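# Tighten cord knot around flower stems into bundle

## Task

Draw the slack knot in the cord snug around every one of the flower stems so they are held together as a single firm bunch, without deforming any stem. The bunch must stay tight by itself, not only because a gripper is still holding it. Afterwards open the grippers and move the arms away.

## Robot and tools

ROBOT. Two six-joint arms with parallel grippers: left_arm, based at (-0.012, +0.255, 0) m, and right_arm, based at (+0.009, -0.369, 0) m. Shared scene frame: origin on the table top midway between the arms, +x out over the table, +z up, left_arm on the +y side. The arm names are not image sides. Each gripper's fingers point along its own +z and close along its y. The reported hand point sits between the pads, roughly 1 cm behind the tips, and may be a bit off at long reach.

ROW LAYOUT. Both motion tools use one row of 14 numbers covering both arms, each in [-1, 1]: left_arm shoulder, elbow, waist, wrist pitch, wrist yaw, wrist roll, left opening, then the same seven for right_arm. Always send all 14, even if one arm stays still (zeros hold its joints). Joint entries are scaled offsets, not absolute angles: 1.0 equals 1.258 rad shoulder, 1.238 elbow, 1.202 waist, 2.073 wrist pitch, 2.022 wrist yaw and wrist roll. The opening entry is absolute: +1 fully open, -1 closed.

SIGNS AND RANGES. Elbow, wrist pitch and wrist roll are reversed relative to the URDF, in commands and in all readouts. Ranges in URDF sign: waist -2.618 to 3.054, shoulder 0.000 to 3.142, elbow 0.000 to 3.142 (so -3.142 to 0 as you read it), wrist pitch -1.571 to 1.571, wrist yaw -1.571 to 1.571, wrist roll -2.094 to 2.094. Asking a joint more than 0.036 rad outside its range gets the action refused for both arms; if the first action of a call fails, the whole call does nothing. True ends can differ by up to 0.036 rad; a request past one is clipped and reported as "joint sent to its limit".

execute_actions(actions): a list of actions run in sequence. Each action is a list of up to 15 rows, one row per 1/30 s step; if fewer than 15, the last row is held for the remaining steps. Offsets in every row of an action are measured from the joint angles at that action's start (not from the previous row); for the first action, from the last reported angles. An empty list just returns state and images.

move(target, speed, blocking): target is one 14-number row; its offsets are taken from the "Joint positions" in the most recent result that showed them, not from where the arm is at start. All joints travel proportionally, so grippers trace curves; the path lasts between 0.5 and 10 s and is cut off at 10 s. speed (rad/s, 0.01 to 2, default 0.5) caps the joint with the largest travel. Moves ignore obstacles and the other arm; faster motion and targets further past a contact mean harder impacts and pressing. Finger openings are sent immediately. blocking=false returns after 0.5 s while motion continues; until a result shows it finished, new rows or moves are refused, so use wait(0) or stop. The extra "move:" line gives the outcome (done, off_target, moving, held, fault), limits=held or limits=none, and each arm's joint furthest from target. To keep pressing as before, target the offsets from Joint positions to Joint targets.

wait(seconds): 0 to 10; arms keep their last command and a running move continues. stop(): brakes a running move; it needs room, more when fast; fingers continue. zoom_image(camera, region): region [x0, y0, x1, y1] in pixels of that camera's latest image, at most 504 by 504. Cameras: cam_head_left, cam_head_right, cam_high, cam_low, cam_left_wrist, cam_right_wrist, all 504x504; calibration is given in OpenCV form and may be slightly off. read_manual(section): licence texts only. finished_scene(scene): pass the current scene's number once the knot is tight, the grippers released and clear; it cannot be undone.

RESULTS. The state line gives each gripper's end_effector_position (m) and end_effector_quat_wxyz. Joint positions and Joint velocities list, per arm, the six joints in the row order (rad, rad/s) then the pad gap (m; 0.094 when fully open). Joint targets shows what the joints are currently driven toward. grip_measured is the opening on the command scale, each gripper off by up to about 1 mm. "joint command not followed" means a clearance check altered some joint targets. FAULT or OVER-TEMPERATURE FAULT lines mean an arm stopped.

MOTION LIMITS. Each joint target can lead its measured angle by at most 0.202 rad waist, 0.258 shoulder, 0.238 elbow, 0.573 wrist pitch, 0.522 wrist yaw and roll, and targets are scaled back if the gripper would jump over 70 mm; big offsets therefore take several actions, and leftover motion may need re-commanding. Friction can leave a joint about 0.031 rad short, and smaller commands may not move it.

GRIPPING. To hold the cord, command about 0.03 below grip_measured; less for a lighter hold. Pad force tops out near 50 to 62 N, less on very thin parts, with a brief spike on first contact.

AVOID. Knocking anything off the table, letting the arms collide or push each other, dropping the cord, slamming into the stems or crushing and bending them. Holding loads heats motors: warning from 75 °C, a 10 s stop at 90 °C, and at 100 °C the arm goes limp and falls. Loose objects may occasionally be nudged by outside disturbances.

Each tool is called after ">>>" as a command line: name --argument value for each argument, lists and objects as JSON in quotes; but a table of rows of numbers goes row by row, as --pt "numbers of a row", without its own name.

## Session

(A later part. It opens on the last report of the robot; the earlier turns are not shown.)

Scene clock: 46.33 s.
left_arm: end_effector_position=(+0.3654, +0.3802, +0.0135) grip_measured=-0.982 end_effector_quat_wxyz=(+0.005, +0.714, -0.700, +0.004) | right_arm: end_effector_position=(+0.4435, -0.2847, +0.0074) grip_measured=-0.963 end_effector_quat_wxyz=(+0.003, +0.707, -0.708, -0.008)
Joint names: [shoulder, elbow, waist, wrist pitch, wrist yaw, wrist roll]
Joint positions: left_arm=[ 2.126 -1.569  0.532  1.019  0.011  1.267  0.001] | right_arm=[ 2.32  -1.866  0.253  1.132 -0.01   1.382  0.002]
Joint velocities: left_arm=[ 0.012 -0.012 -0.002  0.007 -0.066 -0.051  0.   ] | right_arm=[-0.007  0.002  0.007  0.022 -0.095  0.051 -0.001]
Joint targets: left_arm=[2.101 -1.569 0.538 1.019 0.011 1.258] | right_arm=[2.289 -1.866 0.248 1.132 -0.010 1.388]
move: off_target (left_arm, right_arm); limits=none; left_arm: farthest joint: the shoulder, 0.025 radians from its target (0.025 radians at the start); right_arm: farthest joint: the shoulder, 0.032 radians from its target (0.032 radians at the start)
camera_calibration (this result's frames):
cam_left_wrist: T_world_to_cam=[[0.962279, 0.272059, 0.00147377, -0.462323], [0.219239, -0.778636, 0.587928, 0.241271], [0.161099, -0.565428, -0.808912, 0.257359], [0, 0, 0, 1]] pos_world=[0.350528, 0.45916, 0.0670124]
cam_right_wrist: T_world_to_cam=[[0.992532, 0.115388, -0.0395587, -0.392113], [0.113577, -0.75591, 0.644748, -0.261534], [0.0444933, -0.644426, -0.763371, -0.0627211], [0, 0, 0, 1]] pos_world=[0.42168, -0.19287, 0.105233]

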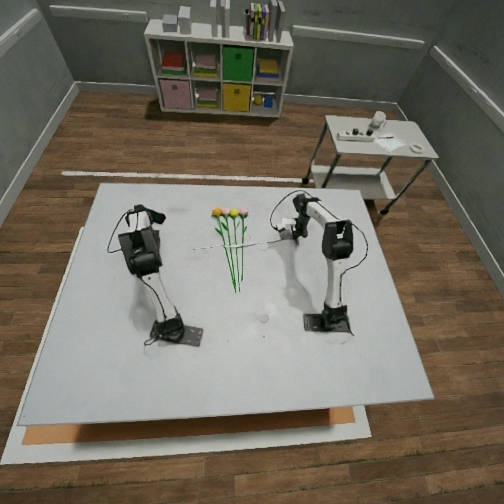

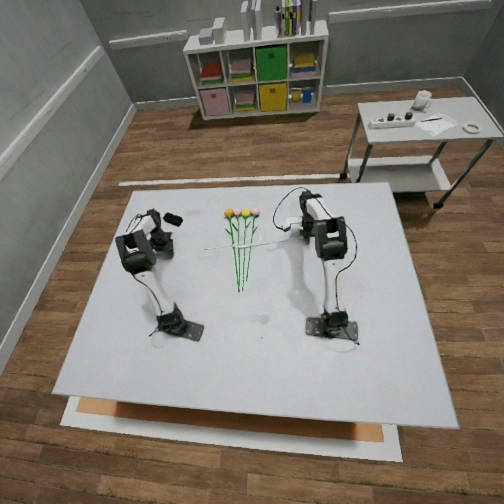

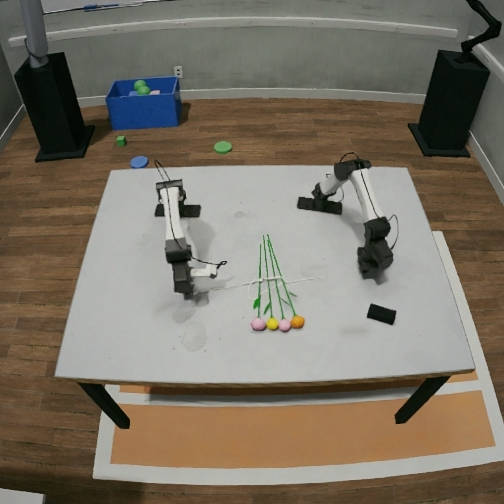

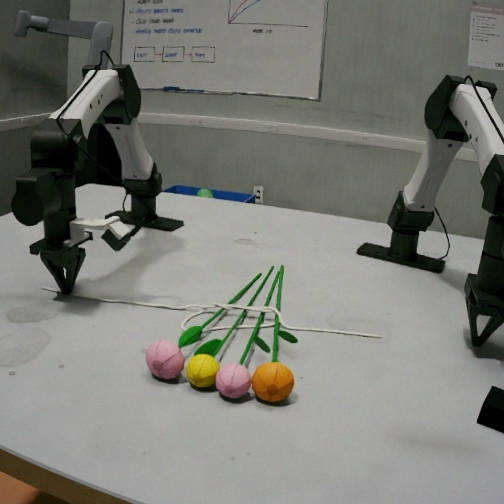

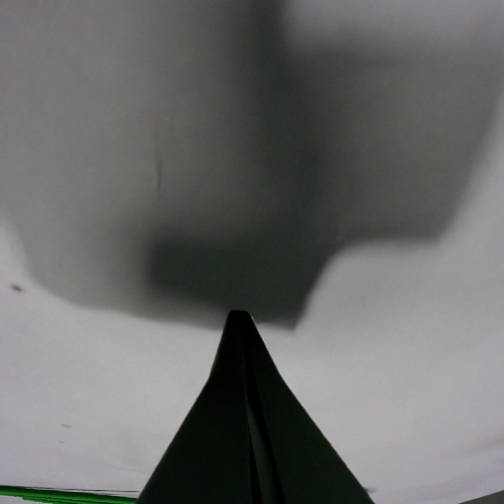

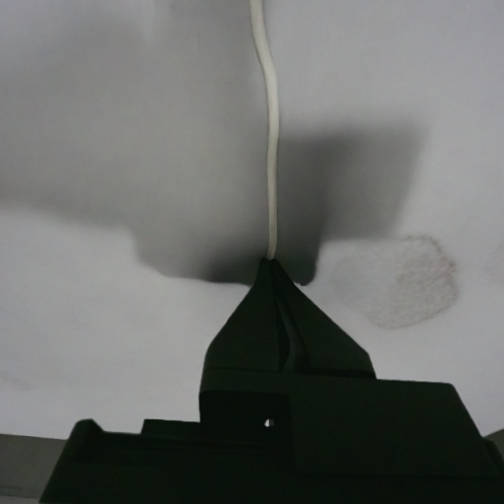

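>>> execute_actions --actions '[[[-0.08,0,0,0.04,0,0,0.3,0,0,0,0,0,0,-1]],[[0,0,0,0,0,0,0.3,0,0,0,0,0,0,-1]]]'

>>> move --target '[0,-0.03,-0.403,0,0,0.229,0.3,0,0,0,0,0,0,-1]'

>>> move --target '[0.1,0,0,-0.05,0,0,0.3,0,0,0,0,0,0,-1]' --speed 0.15

Scene clock: 51.33 s.
left_arm: end_effector_position=(+0.3569, +0.3773, +0.0500) grip_measured=+0.298 end_effector_quat_wxyz=(-0.008, +0.714, -0.700, +0.010) | right_arm: end_effector_position=(+0.4435, -0.2847, +0.0074) grip_measured=-0.963 end_effector_quat_wxyz=(+0.003, +0.707, -0.707, -0.008)
Joint names: [shoulder, elbow, waist, wrist pitch, wrist yaw, wrist roll]
Joint positions: left_arm=[ 2.028 -1.569  0.532  1.088  0.011  1.266  0.061] | right_arm=[ 2.32  -1.866  0.253  1.132 -0.01   1.382  0.002]
Joint velocities: left_arm=[-0.007 -0.002  0.007  0.037 -0.007  0.037 -0.001] | right_arm=[-0.002 -0.007  0.007 -0.051  0.037 -0.037 -0.   ]
Joint targets: left_arm=[2.028 -1.569 0.532 1.088 0.011 1.266] | right_arm=[2.320 -1.866 0.253 1.132 -0.010 1.382]
camera_calibration (this result's frames):
cam_left_wrist: T_world_to_cam=[[0.962048, 0.271178, 0.0304339, -0.454446], [0.202502, -0.78423, 0.586495, 0.227634], [0.182911, -0.558073, -0.809381, 0.27606], [0, 0, 0, 1]] pos_world=[0.340608, 0.455815, 0.103762]
cam_right_wrist: T_world_to_cam=[[0.992488, 0.115767, -0.0395554, -0.391986], [0.113863, -0.755871, 0.644744, -0.26165], [0.0447412, -0.644405, -0.763375, -0.0628248], [0, 0, 0, 1]] pos_world=[0.421645, -0.192879, 0.105233]

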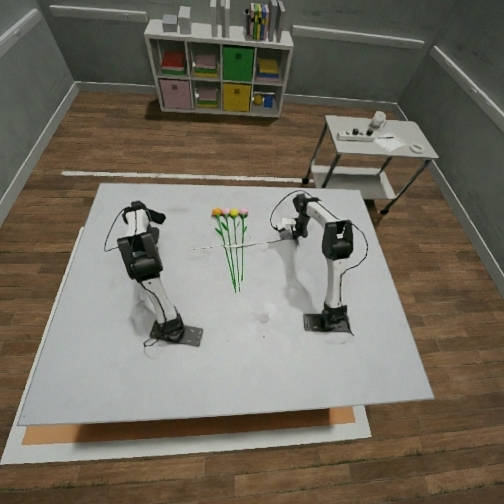

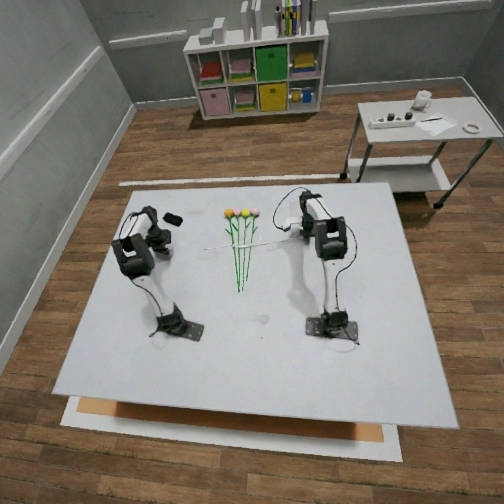

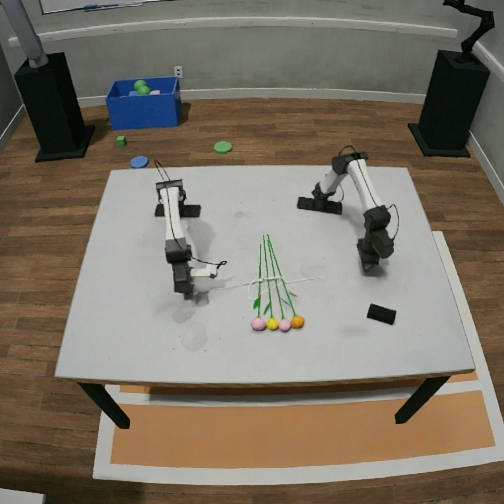

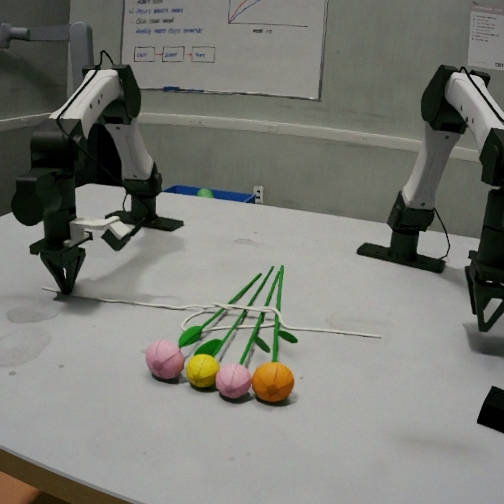

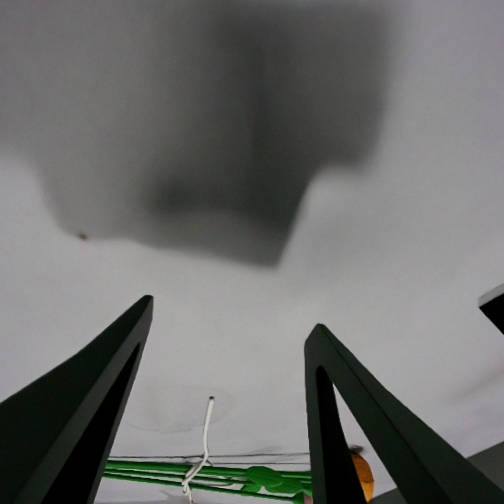

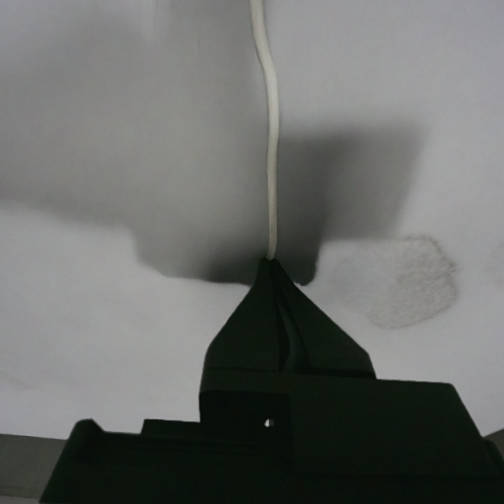

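Scene clock: 53.10 s.
left_arm: end_effector_position=(+0.3750, +0.1895, +0.0534) grip_measured=+0.298 end_effector_quat_wxyz=(-0.007, +0.702, -0.712, +0.018) | right_arm: end_effector_position=(+0.4435, -0.2847, +0.0074) grip_measured=-0.963 end_effector_quat_wxyz=(+0.003, +0.707, -0.707, -0.008)
Joint names: [shoulder, elbow, waist, wrist pitch, wrist yaw, wrist roll]
Joint positions: left_arm=[ 2.028 -1.583  0.044  1.089  0.01   1.721  0.061] | right_arm=[ 2.32  -1.866  0.253  1.132 -0.01   1.382  0.002]
Joint velocities: left_arm=[ 0.007  0.012 -0.017  0.066  0.037  0.081  0.   ] | right_arm=[-0.017 -0.017  0.002 -0.022 -0.081 -0.037  0.   ]
Joint targets: left_arm=[2.028 -1.607 0.048 1.088 0.011 1.729] | right_arm=[2.320 -1.866 0.253 1.132 -0.010 1.382]
move: off_target (left_arm); limits=none; left_arm: farthest joint: the elbow, 0.023 radians from its target (0.037 radians at the start); right_arm: farthest joint: the waist, 0.000 radians from its target (0.000 radians at the start)
camera_calibration (this result's frames):
cam_left_wrist: T_world_to_cam=[[0.970282, 0.239321, 0.035746, -0.418319], [0.171063, -0.782888, 0.598184, 0.0856178], [0.171143, -0.574293, -0.800561, 0.177708], [0, 0, 0, 1]] pos_world=[0.360828, 0.269198, 0.106004]
cam_right_wrist: T_world_to_cam=[[0.992488, 0.115767, -0.0395554, -0.391986], [0.113863, -0.755871, 0.644744, -0.26165], [0.0447412, -0.644405, -0.763375, -0.0628248], [0, 0, 0, 1]] pos_world=[0.421645, -0.192879, 0.105233]

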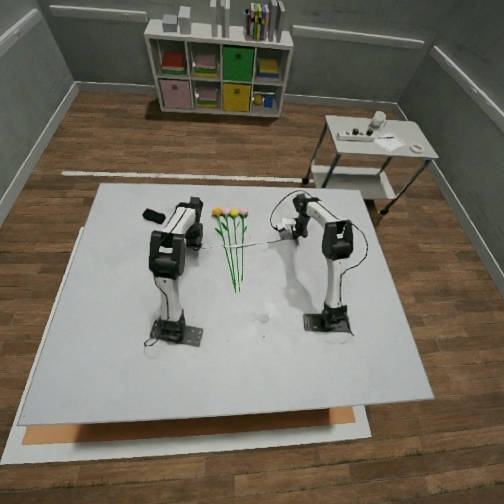

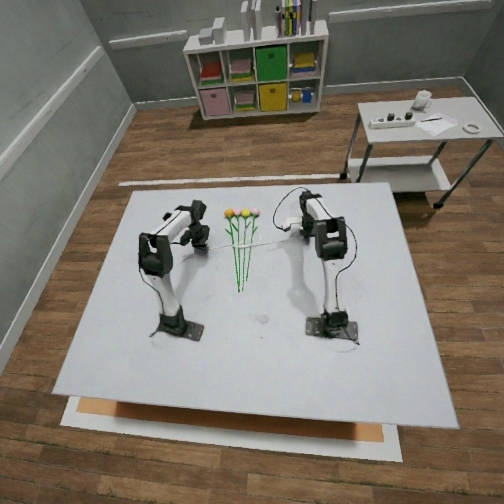

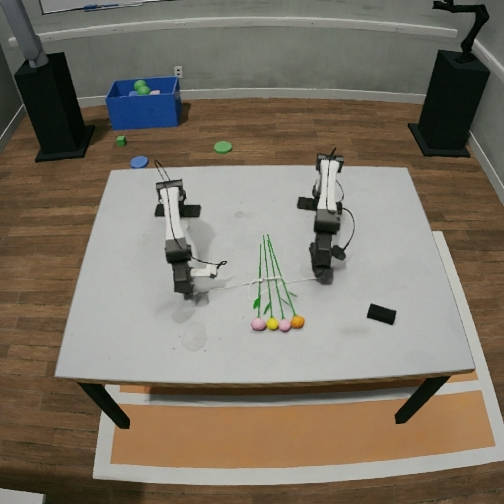

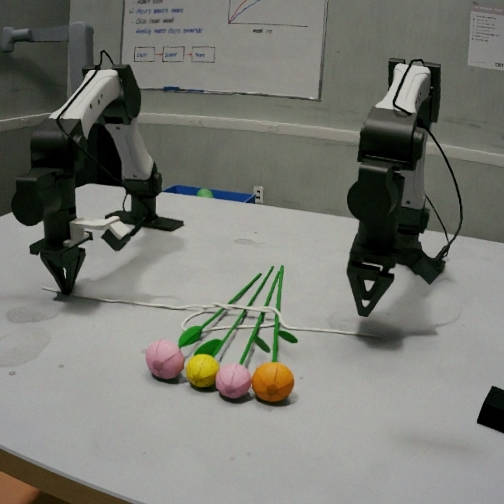

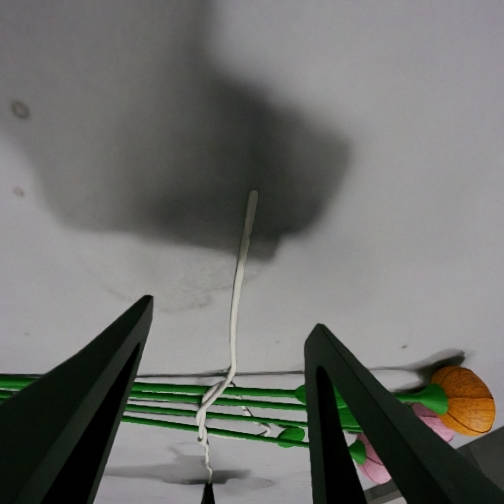

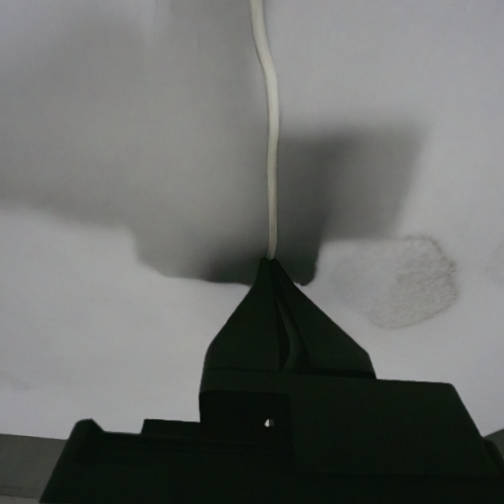

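Scene clock: 54.40 s.
left_arm: end_effector_position=(+0.3862, +0.1876, +0.0080) grip_measured=+0.298 end_effector_quat_wxyz=(+0.003, +0.702, -0.712, +0.004) | right_arm: end_effector_position=(+0.4435, -0.2847, +0.0074) grip_measured=-0.963 end_effector_quat_wxyz=(+0.003, +0.707, -0.707, -0.008)
Joint names: [shoulder, elbow, waist, wrist pitch, wrist yaw, wrist roll]
Joint positions: left_arm=[ 2.149 -1.583  0.044  1.002  0.01   1.721  0.061] | right_arm=[ 2.32  -1.866  0.253  1.132 -0.01   1.382  0.002]
Joint velocities: left_arm=[ 0.017 -0.002 -0.012 -0.022  0.007 -0.007 -0.   ] | right_arm=[-0.017 -0.002  0.002  0.037  0.037 -0.007 -0.001]
Joint targets: left_arm=[2.154 -1.583 0.044 0.985 0.010 1.721] | right_arm=[2.320 -1.866 0.253 1.132 -0.010 1.382]
move: done; limits=none; left_arm: farthest joint: the wrist pitch, 0.016 radians from its target (0.103 radians at the start); right_arm: farthest joint: the waist, 0.000 radians from its target (0.000 radians at the start)
camera_calibration (this result's frames):
cam_left_wrist: T_world_to_cam=[[0.970957, 0.23921, 0.00455056, -0.427146], [0.190929, -0.786165, 0.587785, 0.102408], [0.144182, -0.569845, -0.809004, 0.148047], [0, 0, 0, 1]] pos_world=[0.373843, 0.267051, 0.0615203]
cam_right_wrist: T_world_to_cam=[[0.992488, 0.115767, -0.0395554, -0.391986], [0.113863, -0.755871, 0.644744, -0.26165], [0.0447412, -0.644405, -0.763375, -0.0628248], [0, 0, 0, 1]] pos_world=[0.421645, -0.192879, 0.105233]

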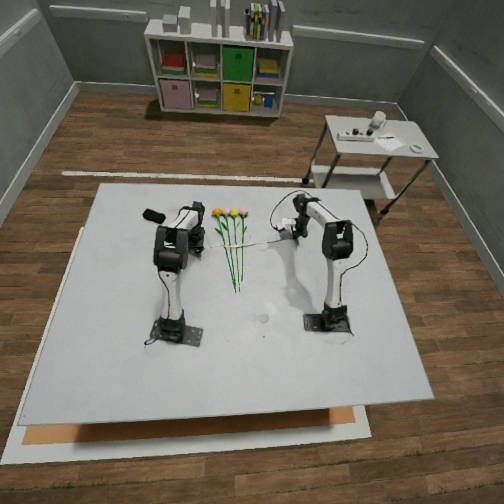

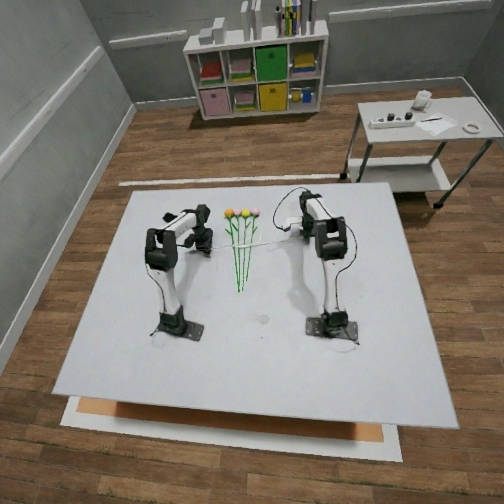

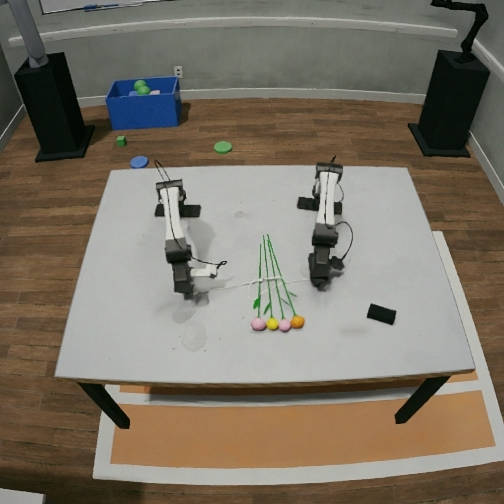

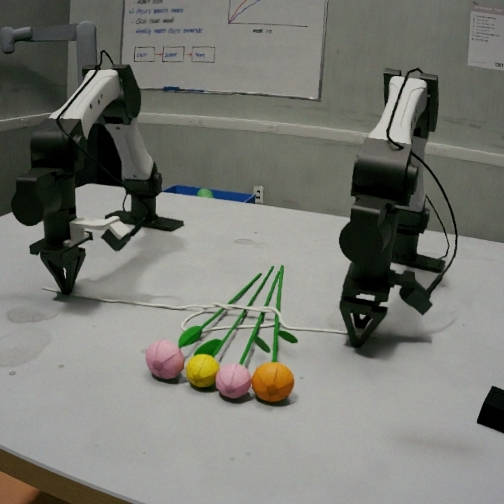

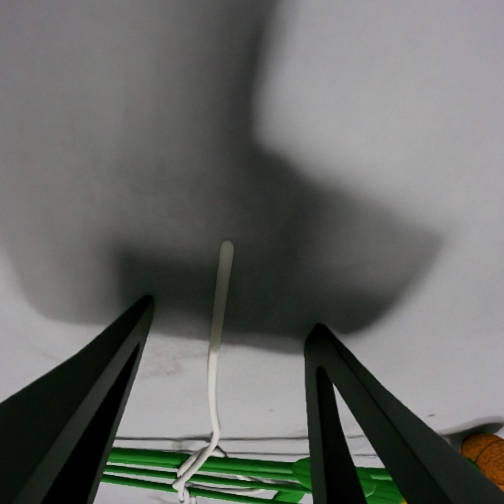

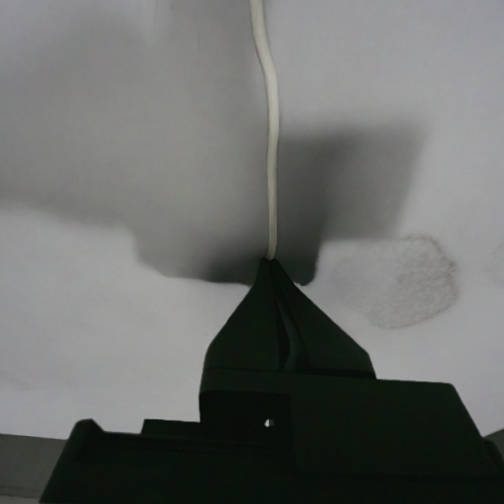

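>>> execute_actions --actions '[[[0,0,0,0,0,0,-1,0,0,0,0,0,0,-1]],[[0,0,0,0,0,0,-1,0,0,0,0,0,0,-1]]]'

>>> move --target '[0,0,0.25,0,0,-0.15,-1,0,0,-0.05,0,0,0.03,-1]' --speed 0.08

>>> zoom_image --camera "cam_high" --region '[195, 220, 355, 345]'

Scene clock: 57.33 s.
left_arm: end_effector_position=(+0.3862, +0.1876, +0.0080) grip_measured=-0.959 end_effector_quat_wxyz=(+0.003, +0.702, -0.712, +0.004) | right_arm: end_effector_position=(+0.4435, -0.2847, +0.0074) grip_measured=-0.963 end_effector_quat_wxyz=(+0.003, +0.707, -0.707, -0.008)
Joint names: [shoulder, elbow, waist, wrist pitch, wrist yaw, wrist roll]
Joint positions: left_arm=[ 2.149 -1.583  0.044  1.002  0.01   1.721  0.002] | right_arm=[ 2.32  -1.866  0.253  1.132 -0.01   1.382  0.002]
Joint velocities: left_arm=[ 0.002  0.027 -0.002  0.007  0.066 -0.037 -0.001] | right_arm=[ 0.002  0.007  0.002 -0.022 -0.037  0.081 -0.   ]
Joint targets: left_arm=[2.149 -1.583 0.044 1.002 0.010 1.721] | right_arm=[2.320 -1.866 0.253 1.132 -0.010 1.382]
camera_calibration (this result's frames):
cam_left_wrist: T_world_to_cam=[[0.970957, 0.23921, 0.00455056, -0.427146], [0.190929, -0.786165, 0.587785, 0.102408], [0.144182, -0.569845, -0.809004, 0.148047], [0, 0, 0, 1]] pos_world=[0.373843, 0.267051, 0.0615203]
cam_right_wrist: T_world_to_cam=[[0.992488, 0.115767, -0.0395554, -0.391986], [0.113863, -0.755871, 0.644744, -0.26165], [0.0447412, -0.644405, -0.763375, -0.0628248], [0, 0, 0, 1]] pos_world=[0.421645, -0.192879, 0.105233]

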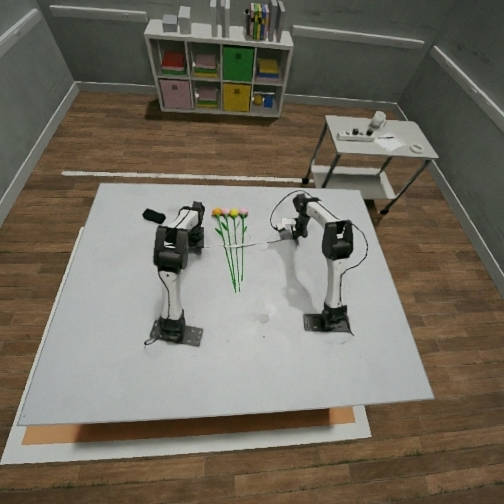

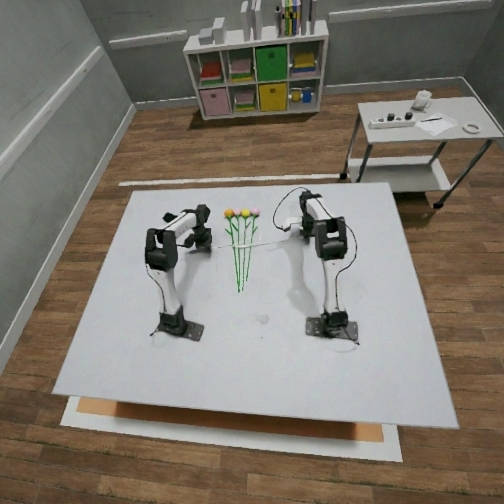

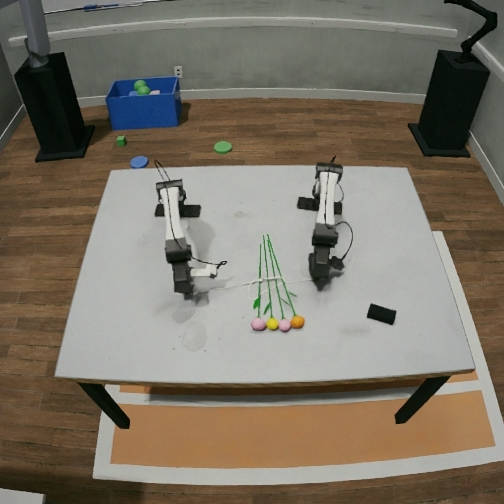

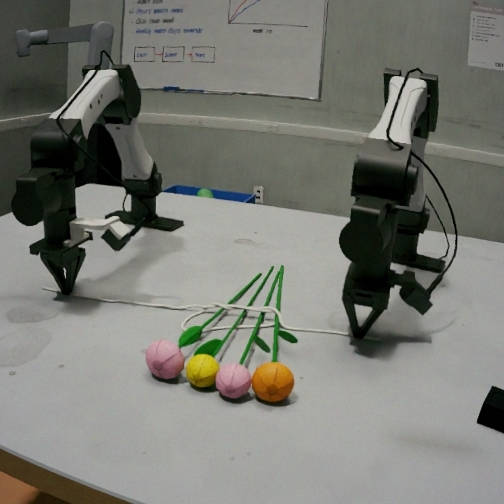

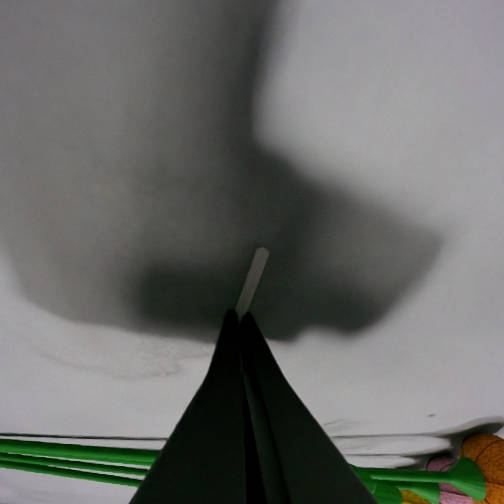

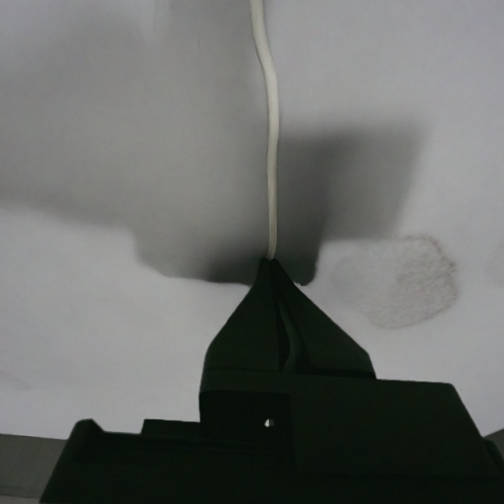

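Scene clock: 61.60 s.
left_arm: end_effector_position=(+0.3887, +0.3059, +0.0080) grip_measured=-0.959 end_effector_quat_wxyz=(+0.002, +0.702, -0.712, +0.005) | right_arm: end_effector_position=(+0.4472, -0.3072, +0.0074) grip_measured=-0.963 end_effector_quat_wxyz=(+0.003, +0.708, -0.706, -0.008)
Joint names: [shoulder, elbow, waist, wrist pitch, wrist yaw, wrist roll]
Joint positions: left_arm=[ 2.149 -1.583  0.338  1.002  0.01   1.426  0.002] | right_arm=[ 2.32  -1.866  0.202  1.132 -0.01   1.437  0.002]
Joint velocities: left_arm=[-0.002 -0.007 -0.002 -0.007 -0.007  0.051 -0.001] | right_arm=[ 0.002 -0.002 -0.007  0.051  0.051  0.11  -0.001]
Joint targets: left_arm=[2.149 -1.583 0.345 1.002 0.010 1.418] | right_arm=[2.320 -1.866 0.193 1.132 -0.010 1.443]
move: done; limits=none; left_arm: farthest joint: the wrist roll, 0.009 radians from its target (0.303 radians at the start); right_arm: farthest joint: the waist, 0.009 radians from its target (0.061 radians at the start)
camera_calibration (this result's frames):
cam_left_wrist: T_world_to_cam=[[0.971116, 0.23848, 0.00777021, -0.457707], [0.188524, -0.786836, 0.587663, 0.196008], [0.14626, -0.569224, -0.809069, 0.214053], [0, 0, 0, 1]] pos_world=[0.376227, 0.385225, 0.0615534]
cam_right_wrist: T_world_to_cam=[[0.992102, 0.1192, -0.0390478, -0.3919], [0.116191, -0.756057, 0.64411, -0.280165], [0.0472557, -0.64356, -0.763936, -0.0783408], [0, 0, 0, 1]] pos_world=[0.42506, -0.215523, 0.105307]

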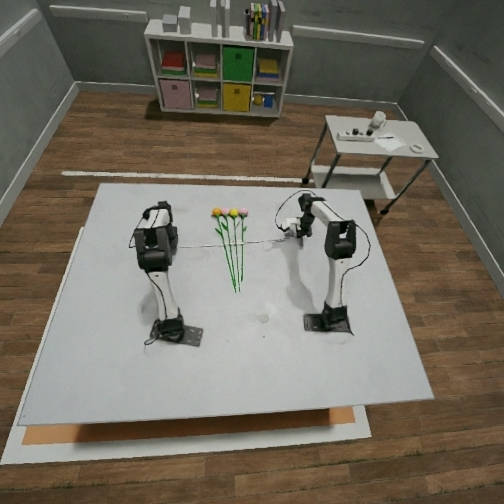

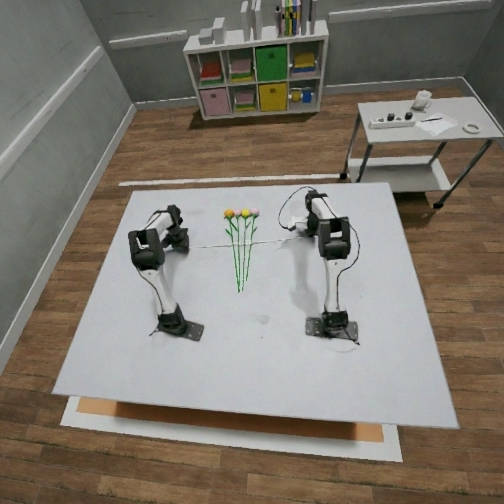

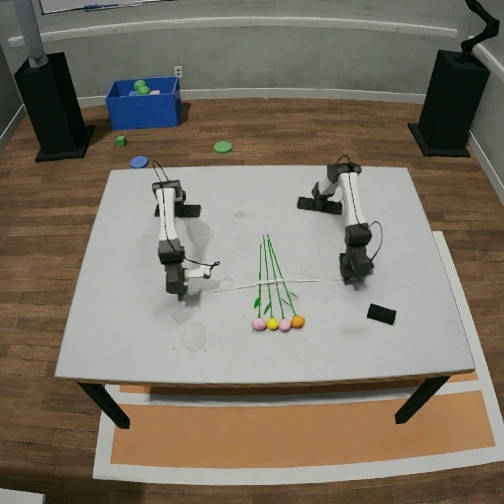

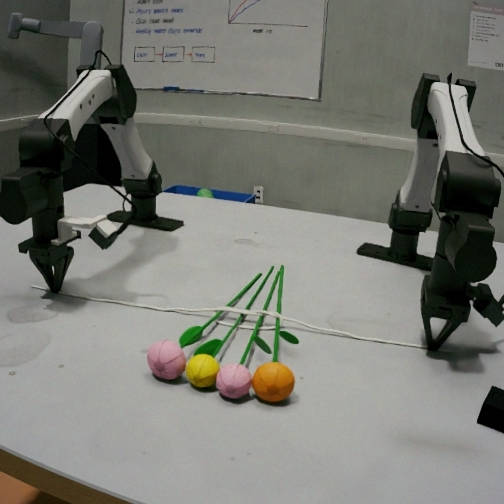

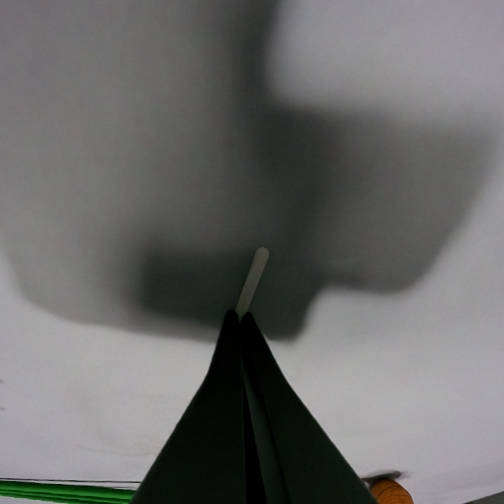

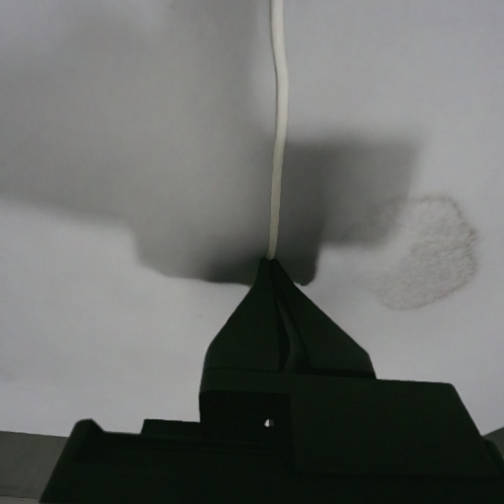

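Region (195, 220, 355, 345) of cam_high's 504x504 image, scaled by 3.150, with more detail than that image has; it fills the top 394 rows of this view, and the rest is white.

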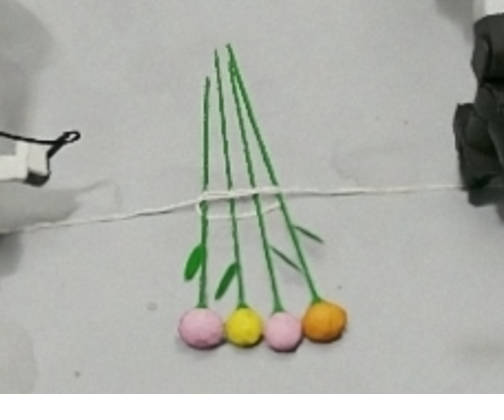

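>>> move --target '[0,0,0.19,0,0,-0.11,-1,0,0,-0.15,0,0,0.09,-1]' --speed 0.06

>>> zoom_image --camera "cam_high" --region '[195, 220, 355, 345]'

Scene clock: 67.23 s.
left_arm: end_effector_position=(+0.3708, +0.3827, +0.0082) grip_measured=-0.959 end_effector_quat_wxyz=(+0.008, +0.700, -0.714, +0.019) | right_arm: end_effector_position=(+0.4516, -0.3730, +0.0075) grip_measured=-0.963 end_effector_quat_wxyz=(-0.009, +0.713, -0.701, -0.019)
Joint names: [shoulder, elbow, waist, wrist pitch, wrist yaw, wrist roll]
Joint positions: left_arm=[ 2.149 -1.583  0.547  1.003  0.041  1.212  0.002] | right_arm=[ 2.32  -1.866  0.041  1.132 -0.039  1.613  0.002]
Joint velocities: left_arm=[ 0.007  0.002 -0.022  0.022  0.007  0.037 -0.001] | right_arm=[-0.002  0.007 -0.017 -0.022 -0.007 -0.022 -0.001]
Joint targets: left_arm=[2.149 -1.583 0.567 1.002 0.011 1.204] | right_arm=[2.320 -1.866 0.022 1.132 -0.010 1.619]
move: off_target (left_arm, right_arm); limits=none; left_arm: farthest joint: the wrist yaw, 0.031 radians from its target (0.000 radians at the start); right_arm: farthest joint: the wrist yaw, 0.029 radians from its target (0.000 radians at the start)
camera_calibration (this result's frames):
cam_left_wrist: T_world_to_cam=[[0.972283, 0.233537, 0.0112641, -0.457223], [0.178084, -0.77091, 0.611542, 0.257335], [0.151502, -0.592586, -0.791132, 0.26736], [0, 0, 0, 1]] pos_world=[0.358217, 0.463594, 0.0592963]
cam_right_wrist: T_world_to_cam=[[0.990315, 0.134987, -0.0324678, -0.381752], [0.125898, -0.774545, 0.619863, -0.341632], [0.0585253, -0.617947, -0.784038, -0.116211], [0, 0, 0, 1]] pos_world=[0.427867, -0.28489, 0.108257]

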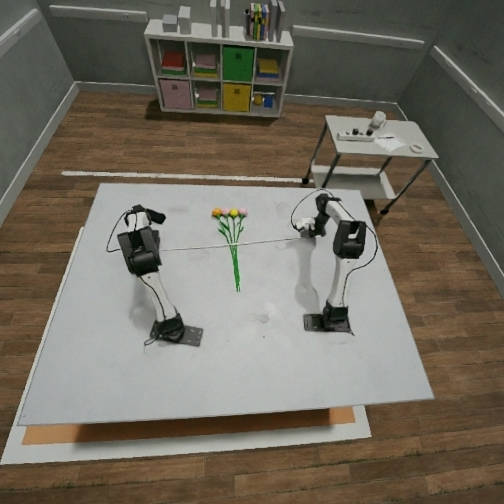

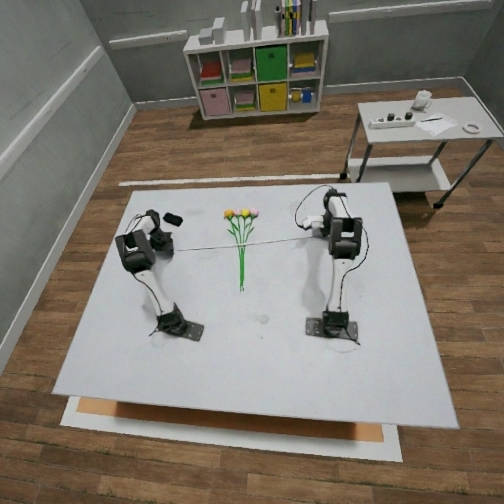

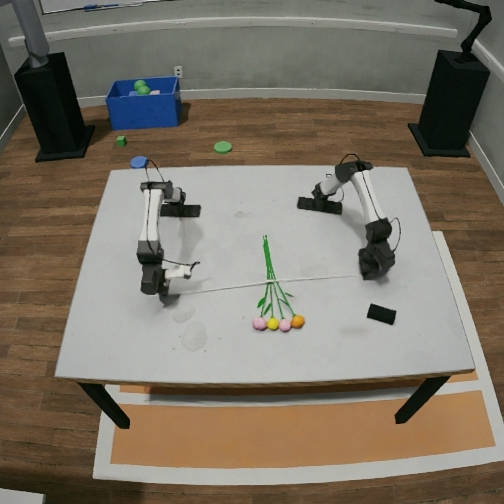

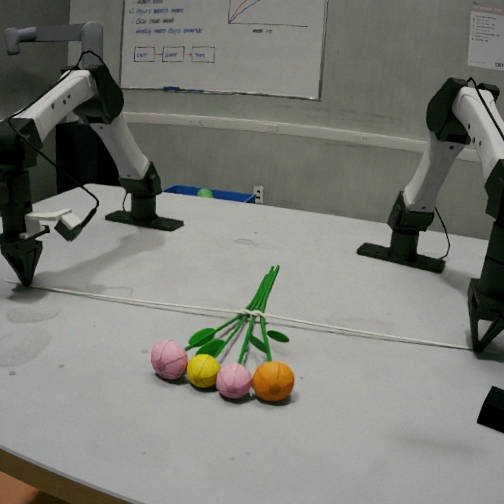

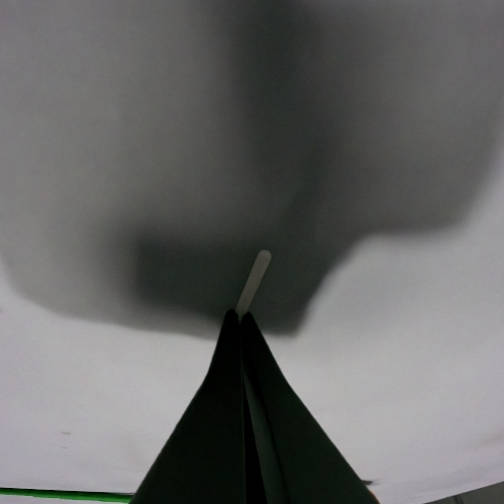

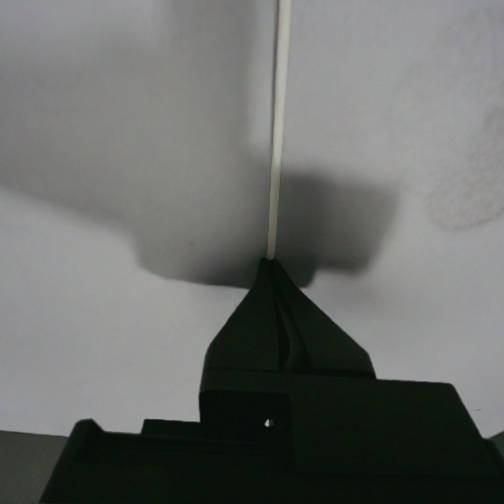

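Region (195, 220, 355, 345) of cam_high's 504x504 image, scaled by 3.150, with more detail than that image has; it fills the top 394 rows of this view, and the rest is white.

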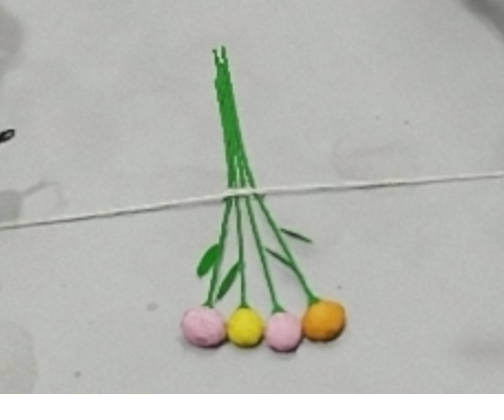

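Taut. Release and lift.

>>> execute_actions --actions '[[[0,0,0,0,0,0,0.5,0,0,0,0,0,0,0.5]],[[-0.1,0,0,0,0,0,1,-0.1,0,0,0,0,0,1]],[[-0.1,0,0,0,0,0,1,-0.1,0,0,0,0,0,1]]]'

>>> zoom_image --camera "cam_low" --region '[140, 250, 340, 410]'

Scene clock: 70.30 s.
left_arm: end_effector_position=(+0.3807, +0.3859, +0.1047) grip_measured=+1.000 end_effector_quat_wxyz=(-0.100, +0.693, -0.711, +0.070) | right_arm: end_effector_position=(+0.4613, -0.3730, +0.1138) grip_measured=+1.000 end_effector_quat_wxyz=(-0.091, +0.710, -0.694, +0.068)
Joint names: [shoulder, elbow, waist, wrist pitch, wrist yaw, wrist roll]
Joint positions: left_arm=[ 1.893 -1.572  0.547  1.007  0.043  1.212  0.094] | right_arm=[ 2.066 -1.856  0.041  1.136 -0.041  1.613  0.094]
Joint velocities: left_arm=[ 0.002 -0.007  0.007  0.037  0.007  0.022  0.   ] | right_arm=[-0.007  0.007 -0.007  0.051 -0.037  0.022  0.   ]
Joint targets: left_arm=[1.896 -1.577 0.547 1.004 0.043 1.212] | right_arm=[2.068 -1.861 0.041 1.134 -0.041 1.613]
camera_calibration (this result's frames):
cam_left_wrist: T_world_to_cam=[[0.94284, 0.222772, 0.247841, -0.478104], [0.0423235, -0.817744, 0.574024, 0.272691], [0.330547, -0.530723, -0.78043, 0.250991], [0, 0, 0, 1]] pos_world=[0.35627, 0.462706, 0.157843]
cam_right_wrist: T_world_to_cam=[[0.969737, 0.135886, 0.202841, -0.404861], [-0.0247502, -0.77181, 0.635372, -0.339984], [0.242892, -0.621164, -0.745089, -0.124086], [0, 0, 0, 1]] pos_world=[0.414334, -0.284466, 0.205683]

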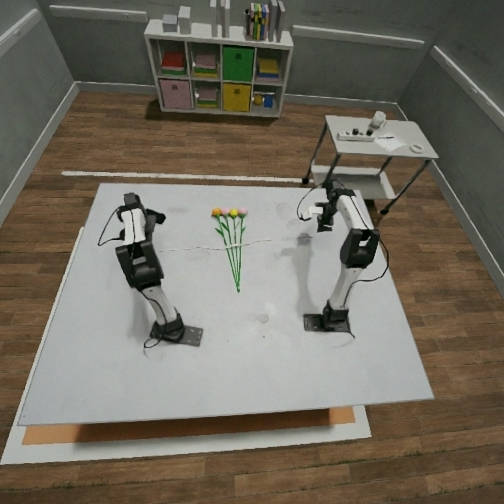

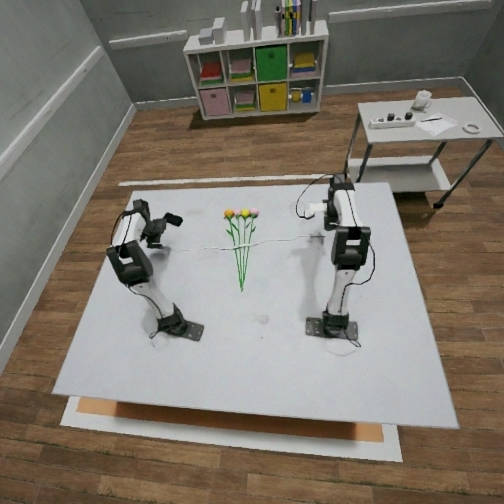

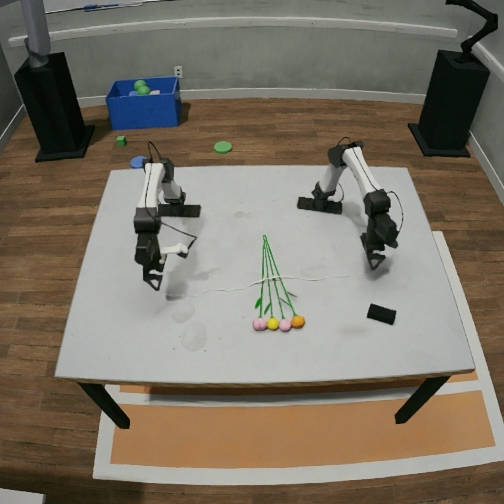

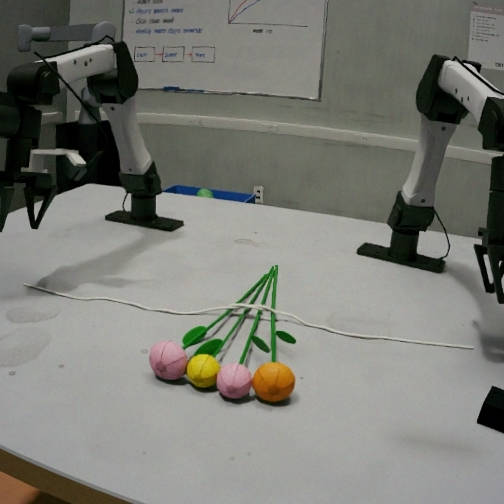

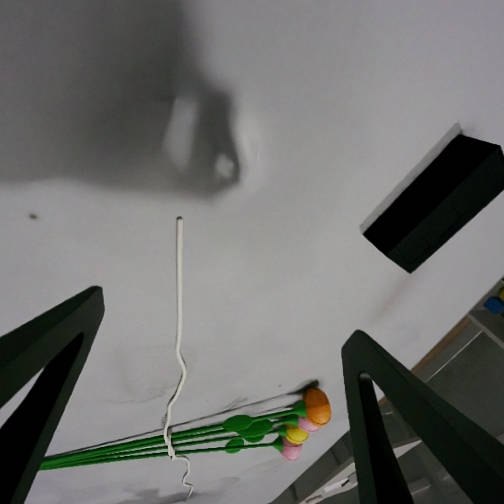

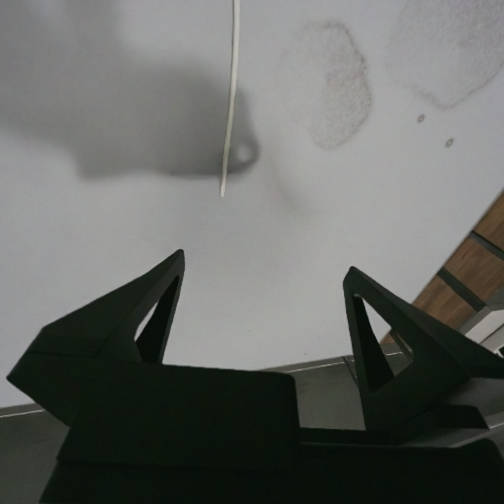

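Region (140, 250, 340, 410) of cam_low's 504x504 image, scaled by 2.520, with more detail than that image has; it fills the top 403 rows of this view, and the rest is white.

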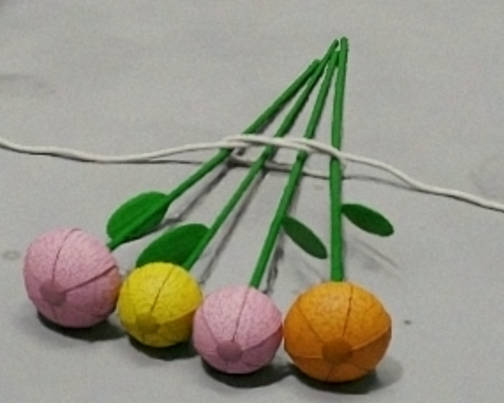

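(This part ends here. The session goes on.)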